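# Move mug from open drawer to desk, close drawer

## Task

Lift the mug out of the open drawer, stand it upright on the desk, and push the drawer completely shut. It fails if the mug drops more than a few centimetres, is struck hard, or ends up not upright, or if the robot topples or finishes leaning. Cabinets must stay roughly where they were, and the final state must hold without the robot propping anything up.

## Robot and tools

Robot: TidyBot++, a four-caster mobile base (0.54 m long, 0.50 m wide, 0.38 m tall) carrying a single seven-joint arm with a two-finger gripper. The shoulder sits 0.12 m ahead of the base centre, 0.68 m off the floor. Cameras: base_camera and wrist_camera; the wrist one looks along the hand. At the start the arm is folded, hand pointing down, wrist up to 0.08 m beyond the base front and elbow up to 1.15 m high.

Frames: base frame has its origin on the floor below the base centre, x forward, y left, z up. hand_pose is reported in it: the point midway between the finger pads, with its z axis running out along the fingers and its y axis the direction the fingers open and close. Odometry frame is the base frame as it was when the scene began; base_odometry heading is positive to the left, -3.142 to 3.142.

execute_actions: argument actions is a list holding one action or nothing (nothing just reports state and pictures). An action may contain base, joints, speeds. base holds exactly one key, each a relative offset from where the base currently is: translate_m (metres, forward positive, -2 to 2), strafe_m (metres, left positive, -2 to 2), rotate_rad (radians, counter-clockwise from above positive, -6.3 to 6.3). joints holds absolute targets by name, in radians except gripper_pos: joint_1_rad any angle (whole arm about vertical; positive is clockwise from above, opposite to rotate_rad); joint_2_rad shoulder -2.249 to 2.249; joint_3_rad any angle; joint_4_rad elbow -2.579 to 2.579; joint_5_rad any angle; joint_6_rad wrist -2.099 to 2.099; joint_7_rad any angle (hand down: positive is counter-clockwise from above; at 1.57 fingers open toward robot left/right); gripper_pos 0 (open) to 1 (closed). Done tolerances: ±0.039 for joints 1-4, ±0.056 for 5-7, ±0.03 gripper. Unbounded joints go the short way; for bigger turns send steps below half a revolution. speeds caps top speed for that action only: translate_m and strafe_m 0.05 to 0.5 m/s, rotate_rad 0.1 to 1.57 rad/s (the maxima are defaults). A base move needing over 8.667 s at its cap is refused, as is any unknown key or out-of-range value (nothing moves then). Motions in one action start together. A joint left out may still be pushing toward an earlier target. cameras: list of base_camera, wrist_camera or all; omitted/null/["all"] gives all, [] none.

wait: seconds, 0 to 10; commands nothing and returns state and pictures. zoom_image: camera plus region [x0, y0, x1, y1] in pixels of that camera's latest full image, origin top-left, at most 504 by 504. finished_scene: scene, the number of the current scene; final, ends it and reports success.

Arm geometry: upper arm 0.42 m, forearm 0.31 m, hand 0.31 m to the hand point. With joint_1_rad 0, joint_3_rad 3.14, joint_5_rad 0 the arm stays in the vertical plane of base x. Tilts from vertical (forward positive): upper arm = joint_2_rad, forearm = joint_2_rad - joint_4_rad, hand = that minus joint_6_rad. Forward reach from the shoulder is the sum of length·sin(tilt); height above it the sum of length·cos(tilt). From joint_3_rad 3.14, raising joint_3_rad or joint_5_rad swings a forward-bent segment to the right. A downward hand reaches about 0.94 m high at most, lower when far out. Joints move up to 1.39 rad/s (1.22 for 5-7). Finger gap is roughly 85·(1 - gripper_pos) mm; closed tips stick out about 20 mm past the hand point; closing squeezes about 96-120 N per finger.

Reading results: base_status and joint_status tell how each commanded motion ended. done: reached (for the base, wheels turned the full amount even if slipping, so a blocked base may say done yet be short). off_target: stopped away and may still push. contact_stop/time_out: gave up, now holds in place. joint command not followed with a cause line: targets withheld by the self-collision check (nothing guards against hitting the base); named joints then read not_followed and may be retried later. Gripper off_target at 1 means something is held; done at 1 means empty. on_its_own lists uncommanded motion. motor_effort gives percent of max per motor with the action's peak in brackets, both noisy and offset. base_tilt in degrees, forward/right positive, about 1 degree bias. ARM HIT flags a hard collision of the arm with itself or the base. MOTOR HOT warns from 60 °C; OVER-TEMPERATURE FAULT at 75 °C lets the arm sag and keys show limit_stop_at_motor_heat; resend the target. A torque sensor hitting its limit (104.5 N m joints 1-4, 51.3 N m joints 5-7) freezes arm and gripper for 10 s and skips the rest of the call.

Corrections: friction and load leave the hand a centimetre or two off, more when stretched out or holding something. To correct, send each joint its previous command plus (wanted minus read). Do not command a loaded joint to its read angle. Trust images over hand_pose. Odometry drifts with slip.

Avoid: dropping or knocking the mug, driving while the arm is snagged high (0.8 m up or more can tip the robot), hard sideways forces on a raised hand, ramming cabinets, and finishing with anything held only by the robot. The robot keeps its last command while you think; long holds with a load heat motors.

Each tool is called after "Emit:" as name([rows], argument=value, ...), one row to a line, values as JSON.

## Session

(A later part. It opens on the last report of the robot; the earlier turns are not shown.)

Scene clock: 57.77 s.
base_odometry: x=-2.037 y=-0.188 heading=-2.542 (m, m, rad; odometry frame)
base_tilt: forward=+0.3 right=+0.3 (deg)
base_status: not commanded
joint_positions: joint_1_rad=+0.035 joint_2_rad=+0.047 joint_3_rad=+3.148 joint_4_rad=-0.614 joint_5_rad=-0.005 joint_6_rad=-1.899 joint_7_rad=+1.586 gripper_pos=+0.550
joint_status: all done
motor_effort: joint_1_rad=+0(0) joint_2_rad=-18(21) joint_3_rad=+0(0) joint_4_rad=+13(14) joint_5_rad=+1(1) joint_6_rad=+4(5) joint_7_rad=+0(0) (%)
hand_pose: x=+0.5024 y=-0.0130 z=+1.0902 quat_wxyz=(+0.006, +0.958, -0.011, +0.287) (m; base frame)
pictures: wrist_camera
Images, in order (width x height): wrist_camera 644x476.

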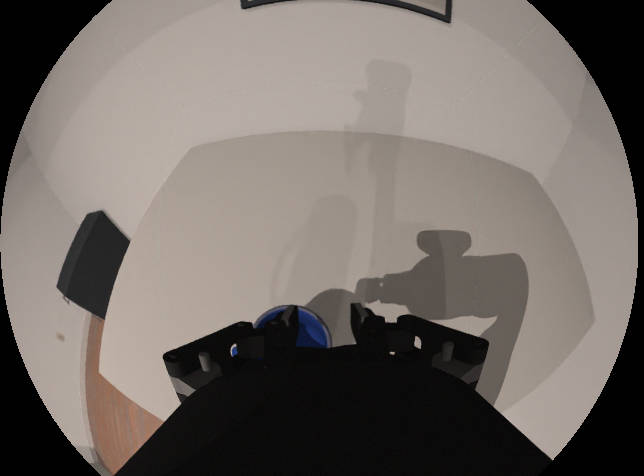

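Emit:
execute_actions([
  {"base": {"translate_m": -0.55}},
], cameras=["wrist_camera"])

Emit:
execute_actions([
  {"base": {"strafe_m": 0.58}, "joints": {"joint_1_rad": 0.012, "joint_2_rad": 0.2, "joint_4_rad": -1.7, "joint_6_rad": -0.6, "gripper_pos": 1.0}},
], cameras=[])

Emit:
execute_actions([
  {"base": {"translate_m": -0.81}, "joints": {"joint_2_rad": 0.566, "joint_4_rad": -2.415, "joint_6_rad": 0.995}},
])

Scene clock: 62.43 s.
base_odometry: x=-1.583 y=+0.122 heading=-2.543 (m, m, rad; odometry frame)
base_tilt: forward=+0.2 right=+0.4 (deg)
base_status: done
joint_positions: joint_1_rad=+0.035 joint_2_rad=+0.034 joint_3_rad=+3.148 joint_4_rad=-0.613 joint_5_rad=-0.005 joint_6_rad=-1.902 joint_7_rad=+1.586 gripper_pos=+0.550
joint_status: not commanded
motor_effort: joint_1_rad=+1(2) joint_2_rad=-16(22) joint_3_rad=+0(1) joint_4_rad=+12(13) joint_5_rad=+1(2) joint_6_rad=+4(6) joint_7_rad=+0(0) (%)
hand_pose: x=+0.4964 y=-0.0127 z=+1.0950 quat_wxyz=(+0.006, +0.956, -0.011, +0.292) (m; base frame)
pictures: wrist_camera
Images, in order (width x height): wrist_camera 644x476.

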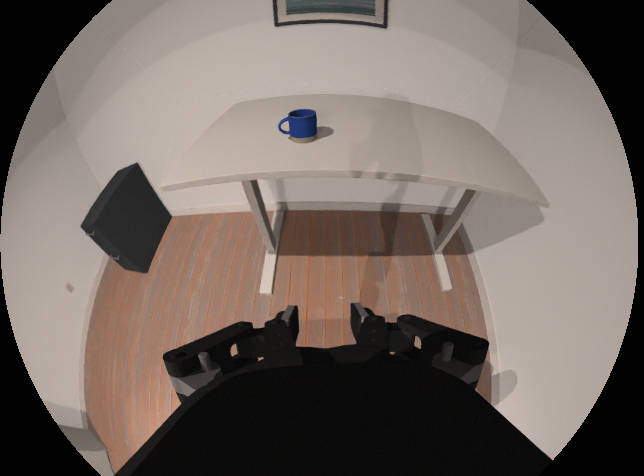

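Scene clock: 64.97 s.
base_odometry: x=-1.255 y=-0.357 heading=-2.542 (m, m, rad; odometry frame)
base_tilt: forward=+0.2 right=+0.3 (deg)
base_status: done
joint_positions: joint_1_rad=+0.019 joint_2_rad=+0.181 joint_3_rad=+3.148 joint_4_rad=-1.685 joint_5_rad=-0.004 joint_6_rad=-0.630 joint_7_rad=+1.586 gripper_pos=+0.999
joint_status: all done
motor_effort: joint_1_rad=+0(2) joint_2_rad=-29(32) joint_3_rad=+0(2) joint_4_rad=+18(20) joint_5_rad=+1(0) joint_6_rad=+5(5) joint_7_rad=+0(0) (%)
hand_pose: x=+0.6828 y=-0.0120 z=+0.7555 quat_wxyz=(+0.005, +0.948, -0.006, +0.317) (m; base frame)
pictures: none
No camera images: the call's "cameras" was empty. Leave "cameras" out to get every camera's image.

Scene clock: 67.93 s.
base_odometry: x=-0.586 y=+0.100 heading=-2.542 (m, m, rad; odometry frame)
base_tilt: forward=+0.2 right=+0.3 (deg)
base_status: done
joint_positions: joint_1_rad=+0.019 joint_2_rad=+0.547 joint_3_rad=+3.148 joint_4_rad=-2.405 joint_5_rad=-0.004 joint_6_rad=+0.966 joint_7_rad=+1.586 gripper_pos=+0.999
joint_status: all done
motor_effort: joint_1_rad=+0(1) joint_2_rad=-31(35) joint_3_rad=-1(1) joint_4_rad=+7(18) joint_5_rad=+1(1) joint_6_rad=+8(7) joint_7_rad=+0(0) (%)
hand_pose: x=+0.6818 y=-0.0139 z=+0.6071 quat_wxyz=(+0.013, +0.837, -0.005, +0.546) (m; base frame)
pictures: base_camera, wrist_camera
Images, in order (width x height): base_camera 644x364, wrist_camera 644x476.

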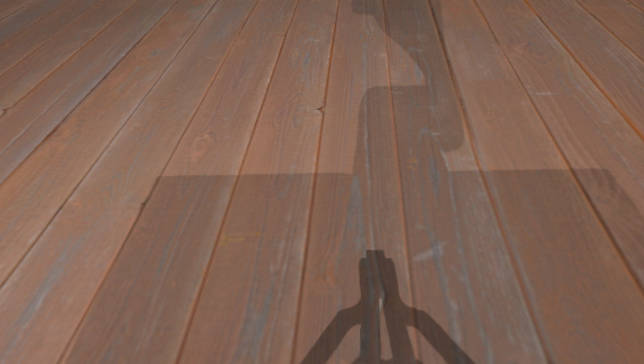

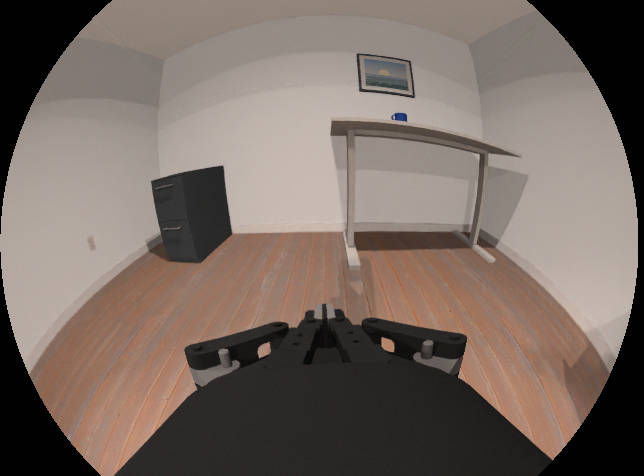

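Emit:
execute_actions([
  {"base": {"rotate_rad": -1.25}},
])

Scene clock: 70.47 s.
base_odometry: x=-0.586 y=+0.100 heading=+2.491 (m, m, rad; odometry frame)
base_tilt: forward=+0.3 right=+0.3 (deg)
base_status: done
joint_positions: joint_1_rad=+0.019 joint_2_rad=+0.549 joint_3_rad=+3.148 joint_4_rad=-2.405 joint_5_rad=-0.004 joint_6_rad=+0.966 joint_7_rad=+1.586 gripper_pos=+0.999
joint_status: not commanded
motor_effort: joint_1_rad=+0(3) joint_2_rad=-31(32) joint_3_rad=-1(3) joint_4_rad=+7(7) joint_5_rad=+1(2) joint_6_rad=+8(8) joint_7_rad=+0(0) (%)
hand_pose: x=+0.6817 y=-0.0140 z=+0.6057 quat_wxyz=(+0.013, +0.838, -0.005, +0.545) (m; base frame)
pictures: base_camera, wrist_camera
Images, in order (width x height): base_camera 644x364, wrist_camera 644x476.

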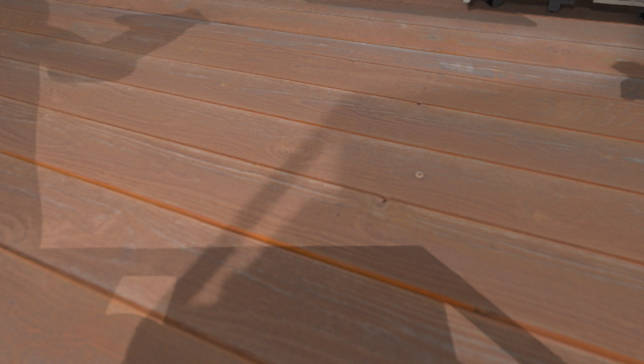

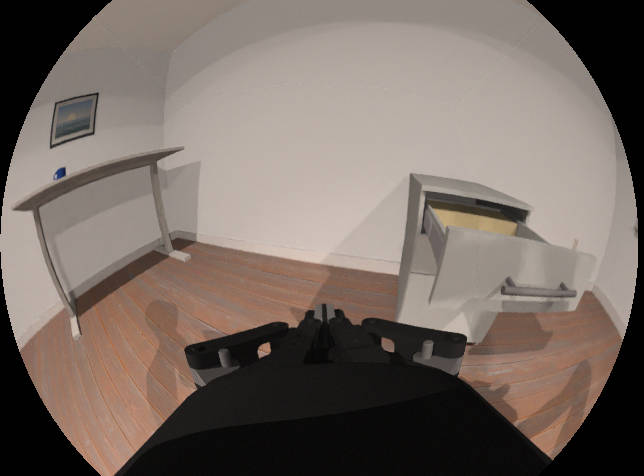

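Emit:
execute_actions([
  {"base": {"rotate_rad": -0.32}},
])

Scene clock: 72.10 s.
base_odometry: x=-0.586 y=+0.100 heading=+2.171 (m, m, rad; odometry frame)
base_tilt: forward=+0.2 right=+0.3 (deg)
base_status: done
joint_positions: joint_1_rad=+0.019 joint_2_rad=+0.549 joint_3_rad=+3.148 joint_4_rad=-2.405 joint_5_rad=-0.004 joint_6_rad=+0.966 joint_7_rad=+1.586 gripper_pos=+0.999
joint_status: not commanded
motor_effort: joint_1_rad=+0(2) joint_2_rad=-31(31) joint_3_rad=+0(3) joint_4_rad=+7(7) joint_5_rad=+1(2) joint_6_rad=+8(8) joint_7_rad=+0(0) (%)
hand_pose: x=+0.6817 y=-0.0139 z=+0.6057 quat_wxyz=(+0.013, +0.838, -0.005, +0.545) (m; base frame)
pictures: base_camera, wrist_camera
Images, in order (width x height): base_camera 644x364, wrist_camera 644x476.

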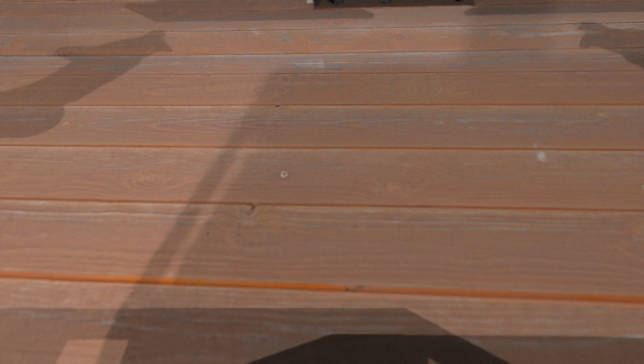

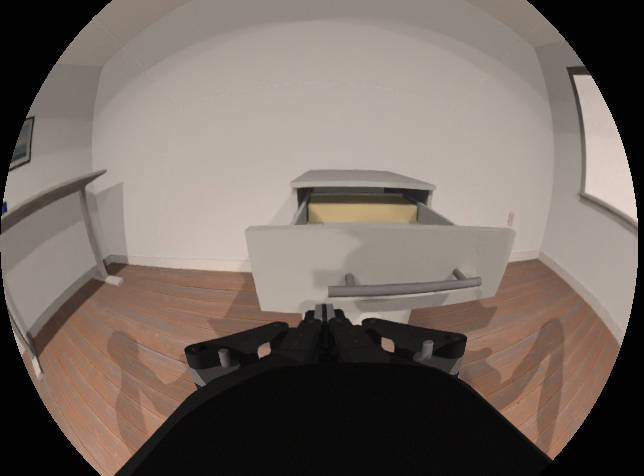

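Emit:
execute_actions(actions=[])

Scene clock: 72.47 s.
base_odometry: x=-0.586 y=+0.100 heading=+2.171 (m, m, rad; odometry frame)
base_tilt: forward=+0.2 right=+0.3 (deg)
base_status: done
joint_positions: joint_1_rad=+0.019 joint_2_rad=+0.549 joint_3_rad=+3.148 joint_4_rad=-2.405 joint_5_rad=-0.004 joint_6_rad=+0.966 joint_7_rad=+1.586 gripper_pos=+0.999
joint_status: not commanded
motor_effort: joint_1_rad=+0(2) joint_2_rad=-31(31) joint_3_rad=-1(3) joint_4_rad=+7(7) joint_5_rad=+1(2) joint_6_rad=+7(8) joint_7_rad=+0(0) (%)
hand_pose: x=+0.6817 y=-0.0139 z=+0.6057 quat_wxyz=(+0.013, +0.838, -0.005, +0.545) (m; base frame)
pictures: base_camera, wrist_camera
Images, in order (width x height): base_camera 644x364, wrist_camera 644x476.

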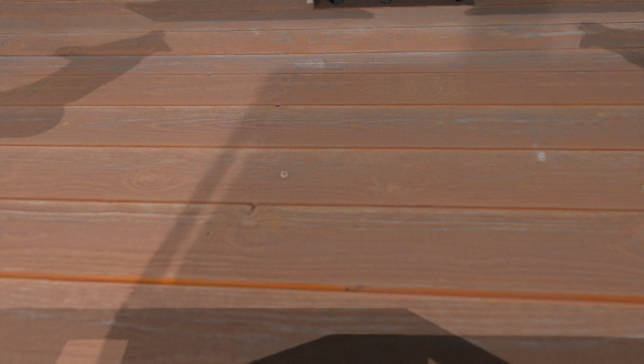

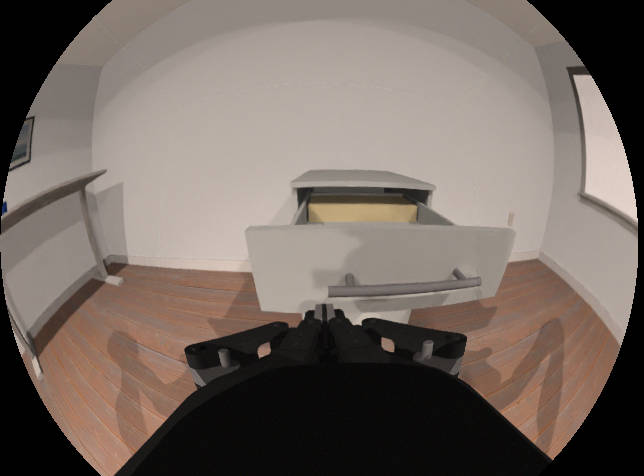

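Emit:
execute_actions([
  {"base":{"translate_m":0.07},"speeds":{"translate_m":0.25}},
], cameras=["wrist_camera"])

Scene clock: 73.80 s.
base_odometry: x=-0.626 y=+0.158 heading=+2.170 (m, m, rad; odometry frame)
base_tilt: forward=+0.3 right=+0.4 (deg)
base_status: done
joint_positions: joint_1_rad=+0.019 joint_2_rad=+0.553 joint_3_rad=+3.148 joint_4_rad=-2.406 joint_5_rad=-0.004 joint_6_rad=+0.967 joint_7_rad=+1.586 gripper_pos=+0.999
joint_status: not commanded
motor_effort: joint_1_rad=+0(1) joint_2_rad=-32(33) joint_3_rad=-1(2) joint_4_rad=+7(7) joint_5_rad=+1(1) joint_6_rad=+8(9) joint_7_rad=+0(0) (%)
hand_pose: x=+0.6811 y=-0.0139 z=+0.6034 quat_wxyz=(+0.013, +0.839, -0.005, +0.544) (m; base frame)
pictures: wrist_camera
Images, in order (width x height): wrist_camera 644x476.

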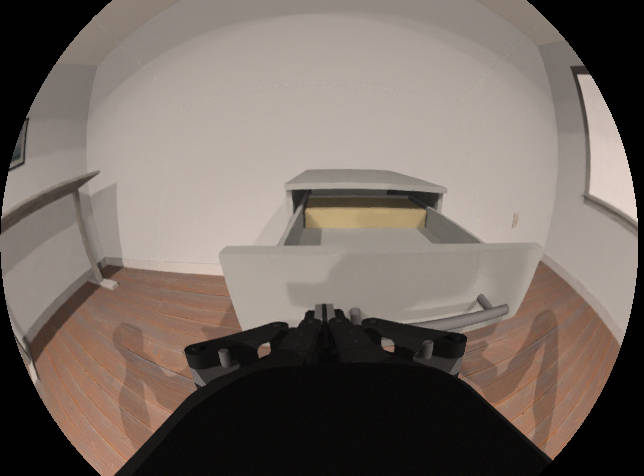

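Emit:
execute_actions([
  {"base":{"strafe_m":0.035},"speeds":{"strafe_m":0.2}},
], cameras=["wrist_camera"])

Emit:
execute_actions([
  {"base":{"translate_m":0.04},"speeds":{"translate_m":0.15}},
], cameras=["wrist_camera"])

Scene clock: 75.50 s.
base_odometry: x=-0.655 y=+0.138 heading=+2.170 (m, m, rad; odometry frame)
base_tilt: forward=+0.2 right=+0.3 (deg)
base_status: done
joint_positions: joint_1_rad=+0.011 joint_2_rad=+0.553 joint_3_rad=+3.148 joint_4_rad=-2.406 joint_5_rad=-0.004 joint_6_rad=+0.967 joint_7_rad=+1.586 gripper_pos=+0.999
joint_status: not commanded
motor_effort: joint_1_rad=+0(3) joint_2_rad=-31(33) joint_3_rad=-1(3) joint_4_rad=+6(7) joint_5_rad=+1(2) joint_6_rad=+7(8) joint_7_rad=+0(0) (%)
hand_pose: x=+0.6812 y=-0.0090 z=+0.6034 quat_wxyz=(+0.011, +0.839, -0.002, +0.544) (m; base frame)
pictures: wrist_camera
Images, in order (width x height): wrist_camera 644x476.

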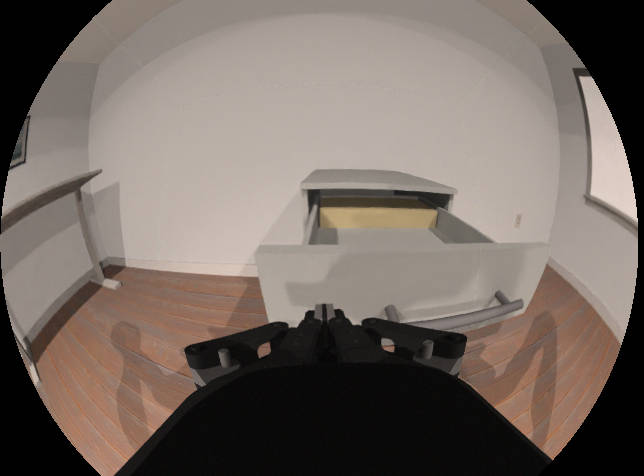

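Scene clock: 76.43 s.
base_odometry: x=-0.678 y=+0.171 heading=+2.170 (m, m, rad; odometry frame)
base_tilt: forward=+0.2 right=+0.3 (deg)
base_status: done
joint_positions: joint_1_rad=+0.011 joint_2_rad=+0.555 joint_3_rad=+3.148 joint_4_rad=-2.408 joint_5_rad=-0.004 joint_6_rad=+0.968 joint_7_rad=+1.586 gripper_pos=+0.999
joint_status: not commanded
motor_effort: joint_1_rad=+0(0) joint_2_rad=-31(32) joint_3_rad=+0(1) joint_4_rad=+6(12) joint_5_rad=+1(1) joint_6_rad=+8(10) joint_7_rad=+0(0) (%)
hand_pose: x=+0.6802 y=-0.0090 z=+0.6018 quat_wxyz=(+0.011, +0.840, -0.002, +0.542) (m; base frame)
pictures: wrist_camera
Images, in order (width x height): wrist_camera 644x476.

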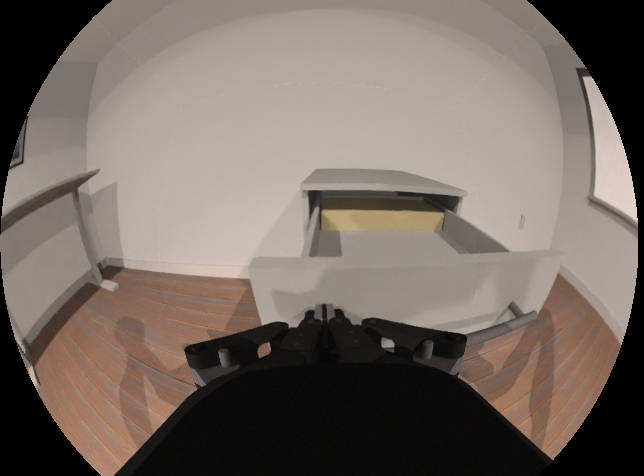

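Emit:
execute_actions([
  {"base":{"translate_m":0.2},"speeds":{"translate_m":0.12}},
])

Scene clock: 78.90 s.
base_odometry: x=-0.791 y=+0.336 heading=+2.171 (m, m, rad; odometry frame)
base_tilt: forward=+0.3 right=+0.3 (deg)
base_status: done
joint_positions: joint_1_rad=+0.011 joint_2_rad=+0.555 joint_3_rad=+3.148 joint_4_rad=-2.417 joint_5_rad=-0.004 joint_6_rad=+0.968 joint_7_rad=+1.586 gripper_pos=+0.999
joint_status: not commanded
motor_effort: joint_1_rad=+0(1) joint_2_rad=-31(32) joint_3_rad=-1(1) joint_4_rad=+6(12) joint_5_rad=+1(1) joint_6_rad=+8(9) joint_7_rad=+0(0) (%)
hand_pose: x=+0.6761 y=-0.0090 z=+0.5985 quat_wxyz=(+0.011, +0.843, -0.002, +0.538) (m; base frame)
pictures: base_camera, wrist_camera
Images, in order (width x height): base_camera 644x364, wrist_camera 644x476.

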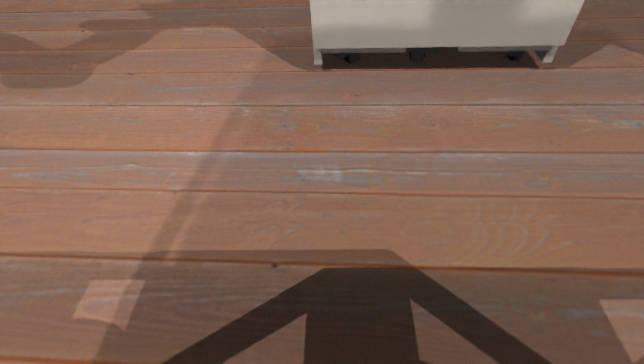

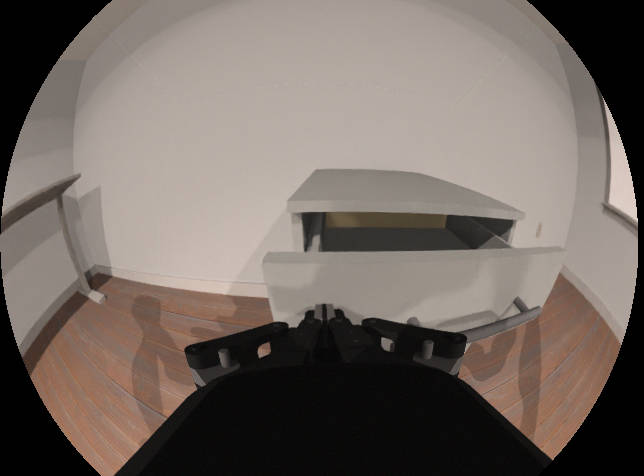

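Emit:
execute_actions([
  {"base":{"translate_m":0.08},"speeds":{"translate_m":0.1}},
])

Scene clock: 80.37 s.
base_odometry: x=-0.836 y=+0.402 heading=+2.171 (m, m, rad; odometry frame)
base_tilt: forward=+0.3 right=+0.3 (deg)
base_status: done
joint_positions: joint_1_rad=+0.011 joint_2_rad=+0.556 joint_3_rad=+3.148 joint_4_rad=-2.420 joint_5_rad=-0.004 joint_6_rad=+0.968 joint_7_rad=+1.586 gripper_pos=+0.999
joint_status: not commanded
motor_effort: joint_1_rad=+1(1) joint_2_rad=-30(32) joint_3_rad=-1(1) joint_4_rad=+7(14) joint_5_rad=+1(1) joint_6_rad=+9(10) joint_7_rad=+0(0) (%)
hand_pose: x=+0.6748 y=-0.0089 z=+0.5974 quat_wxyz=(+0.011, +0.844, -0.002, +0.537) (m; base frame)
pictures: base_camera, wrist_camera
Images, in order (width x height): base_camera 644x364, wrist_camera 644x476.

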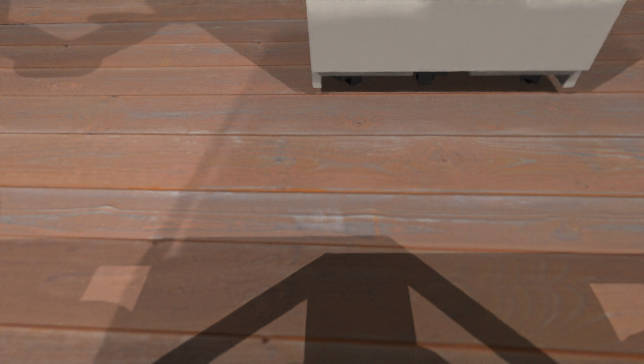

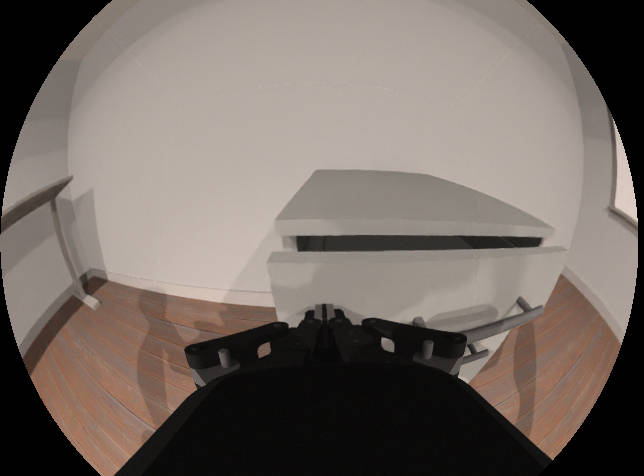

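Emit:
execute_actions([
  {"base":{"translate_m":0.03},"speeds":{"translate_m":0.06}},
])

Scene clock: 81.53 s.
base_odometry: x=-0.853 y=+0.427 heading=+2.172 (m, m, rad; odometry frame)
base_tilt: forward=+0.2 right=+0.3 (deg)
base_status: done
joint_positions: joint_1_rad=+0.011 joint_2_rad=+0.556 joint_3_rad=+3.148 joint_4_rad=-2.421 joint_5_rad=-0.004 joint_6_rad=+0.968 joint_7_rad=+1.586 gripper_pos=+0.999
joint_status: not commanded
motor_effort: joint_1_rad=+0(1) joint_2_rad=-31(33) joint_3_rad=-1(1) joint_4_rad=+6(11) joint_5_rad=+1(1) joint_6_rad=+8(9) joint_7_rad=+0(0) (%)
hand_pose: x=+0.6746 y=-0.0089 z=+0.5972 quat_wxyz=(+0.011, +0.844, -0.002, +0.537) (m; base frame)
pictures: base_camera, wrist_camera
Images, in order (width x height): base_camera 644x364, wrist_camera 644x476.

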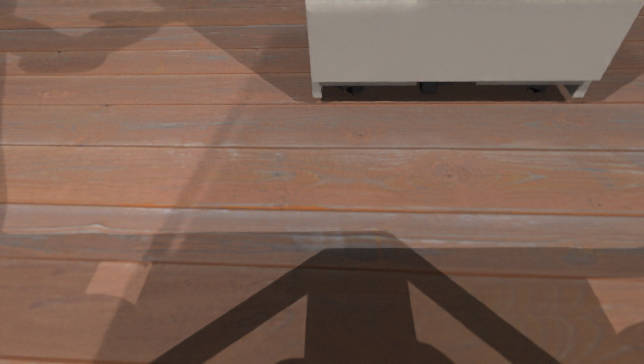

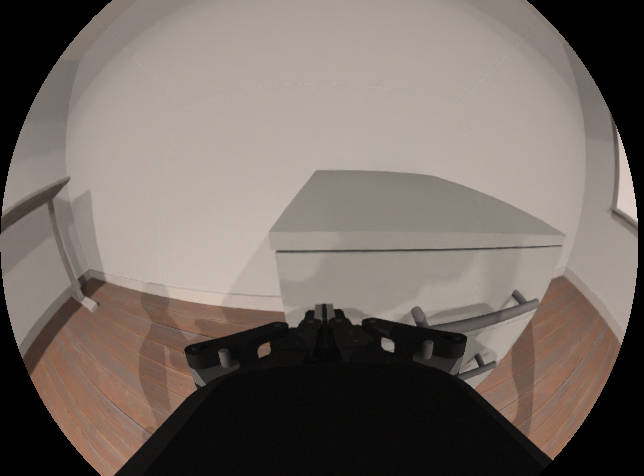

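Emit:
zoom_image(camera="wrist_camera", region=[240, 200, 600, 380])

Region (240, 200, 600, 380) of wrist_camera's 644x476 image, scaled by 1.400.

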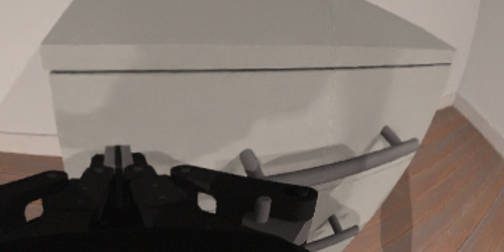

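Emit:
execute_actions([
  {"base":{"translate_m":0.015},"speeds":{"translate_m":0.05}},
])

Scene clock: 82.57 s.
base_odometry: x=-0.862 y=+0.439 heading=+2.172 (m, m, rad; odometry frame)
base_tilt: forward=+0.3 right=+0.3 (deg)
base_status: done
joint_positions: joint_1_rad=+0.011 joint_2_rad=+0.556 joint_3_rad=+3.148 joint_4_rad=-2.421 joint_5_rad=-0.004 joint_6_rad=+0.968 joint_7_rad=+1.586 gripper_pos=+0.999
joint_status: not commanded
motor_effort: joint_1_rad=+0(1) joint_2_rad=-31(33) joint_3_rad=+0(1) joint_4_rad=+6(8) joint_5_rad=+1(1) joint_6_rad=+8(7) joint_7_rad=+0(0) (%)
hand_pose: x=+0.6747 y=-0.0089 z=+0.5972 quat_wxyz=(+0.011, +0.844, -0.002, +0.537) (m; base frame)
pictures: base_camera, wrist_camera
Images, in order (width x height): base_camera 644x364, wrist_camera 644x476.

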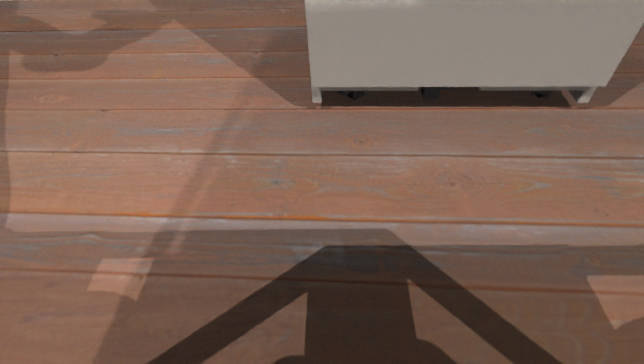

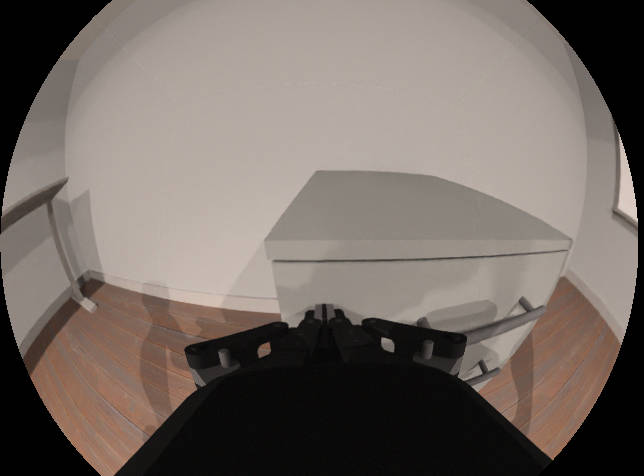

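Emit:
execute_actions([
  {"base":{"translate_m":0.02},"speeds":{"translate_m":0.05}},
])

Scene clock: 83.57 s.
base_odometry: x=-0.873 y=+0.456 heading=+2.172 (m, m, rad; odometry frame)
base_tilt: forward=+0.2 right=+0.3 (deg)
base_status: done
joint_positions: joint_1_rad=+0.010 joint_2_rad=+0.557 joint_3_rad=+3.148 joint_4_rad=-2.452 joint_5_rad=-0.004 joint_6_rad=+0.968 joint_7_rad=+1.586 gripper_pos=+0.999
joint_status: not commanded
motor_effort: joint_1_rad=+2(3) joint_2_rad=-29(32) joint_3_rad=+1(1) joint_4_rad=+13(17) joint_5_rad=-1(1) joint_6_rad=+11(11) joint_7_rad=+0(0) (%)
hand_pose: x=+0.6606 y=-0.0085 z=+0.5863 quat_wxyz=(+0.010, +0.852, -0.001, +0.523) (m; base frame)
pictures: base_camera, wrist_camera
Images, in order (width x height): base_camera 644x364, wrist_camera 644x476.

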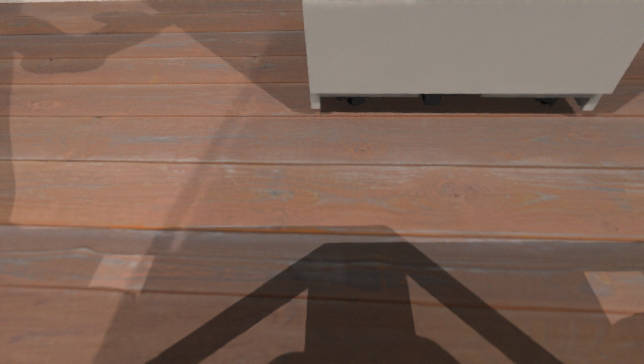

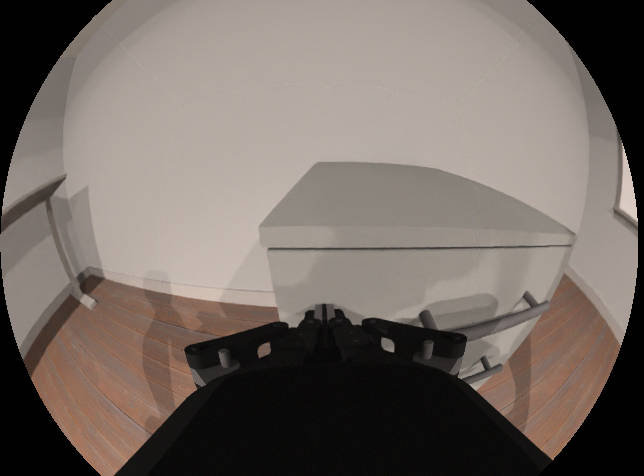

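The drawer is at its stop. I'll back off and turn the arm to check the desk.

Emit:
execute_actions([
  {"base":{"translate_m":-0.15},"speeds":{"translate_m":0.3}},
], cameras=["wrist_camera"])

Emit:
execute_actions([
  {"joints":{"joint_1_rad":-0.55}},
])

Scene clock: 85.20 s.
base_odometry: x=-0.788 y=+0.332 heading=+2.172 (m, m, rad; odometry frame)
base_tilt: forward=+0.2 right=+0.3 (deg)
base_status: done
joint_positions: joint_1_rad=+0.010 joint_2_rad=+0.559 joint_3_rad=+3.148 joint_4_rad=-2.412 joint_5_rad=-0.004 joint_6_rad=+0.969 joint_7_rad=+1.586 gripper_pos=+0.999
joint_status: not commanded
motor_effort: joint_1_rad=+0(2) joint_2_rad=-31(32) joint_3_rad=-1(2) joint_4_rad=+6(12) joint_5_rad=+1(0) joint_6_rad=+8(9) joint_7_rad=+0(0) (%)
hand_pose: x=+0.6783 y=-0.0087 z=+0.5987 quat_wxyz=(+0.010, +0.842, -0.001, +0.539) (m; base frame)
pictures: wrist_camera
Images, in order (width x height): wrist_camera 644x476.

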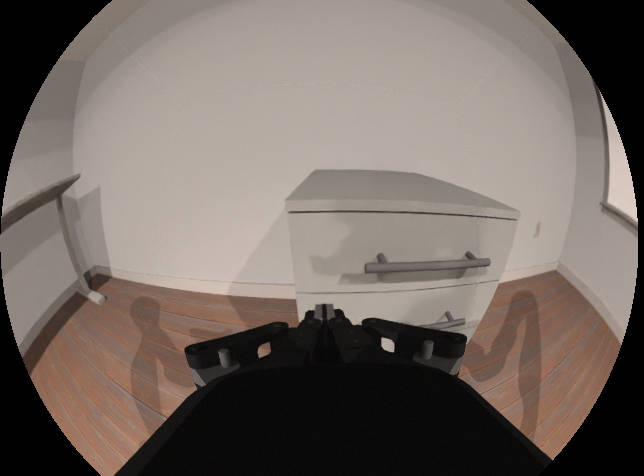

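Scene clock: 86.97 s.
base_odometry: x=-0.788 y=+0.332 heading=+2.172 (m, m, rad; odometry frame)
base_tilt: forward=+0.3 right=+0.3 (deg)
base_status: not commanded
joint_positions: joint_1_rad=-0.541 joint_2_rad=+0.559 joint_3_rad=+3.148 joint_4_rad=-2.412 joint_5_rad=-0.004 joint_6_rad=+0.969 joint_7_rad=+1.586 gripper_pos=+0.999
joint_status: all done
motor_effort: joint_1_rad=+1(2) joint_2_rad=-30(31) joint_3_rad=-1(2) joint_4_rad=+6(7) joint_5_rad=+1(0) joint_6_rad=+8(8) joint_7_rad=+0(0) (%)
hand_pose: x=+0.6001 y=+0.2854 z=+0.5987 quat_wxyz=(-0.137, +0.811, +0.228, +0.522) (m; base frame)
pictures: base_camera, wrist_camera
Images, in order (width x height): base_camera 644x364, wrist_camera 644x476.

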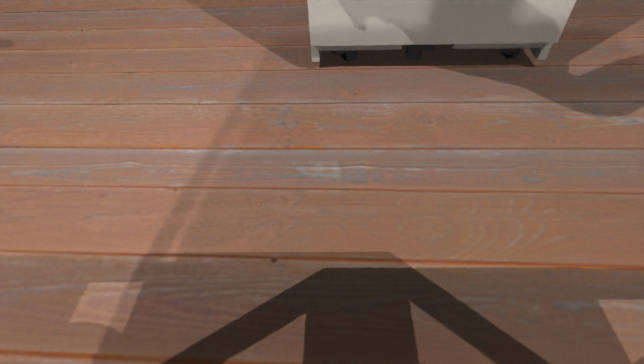

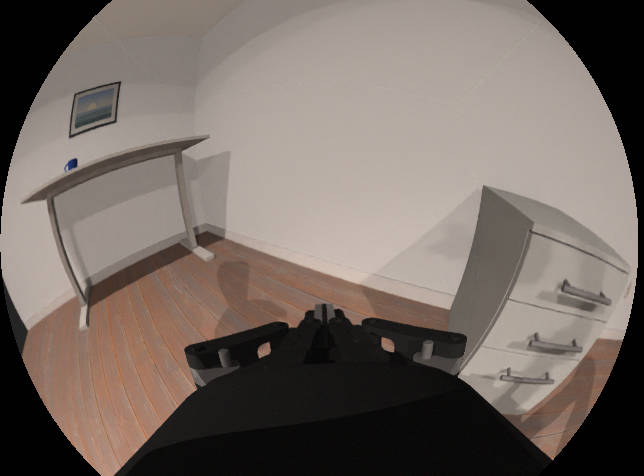

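Emit:
zoom_image(camera="wrist_camera", region=[20, 120, 180, 240])

Emit:
zoom_image(camera="wrist_camera", region=[440, 170, 644, 400])

Region (20, 120, 180, 240) of wrist_camera's 644x476 image, scaled by 3.150; it fills the top 378 rows of this view, and the rest is white.

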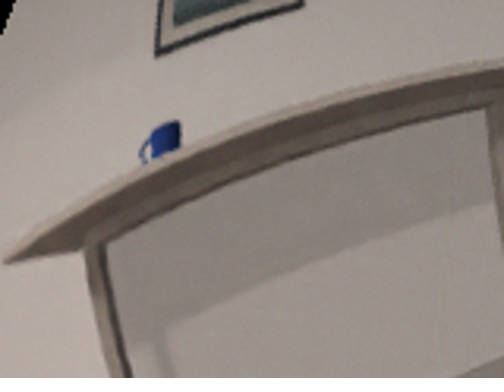

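Region (440, 170, 644, 400) of wrist_camera's 644x476 image, scaled by 2.191; it fills the left 447 columns of this view, and the rest is white.

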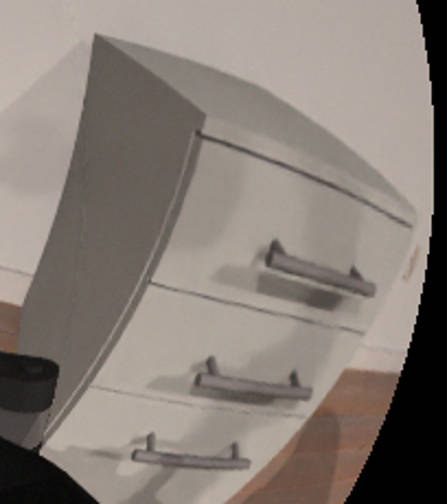

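The drawer is flush with the cabinet and the mug is standing on the desk.

Emit:
finished_scene(scene=2)

The scene is finished: the task was done.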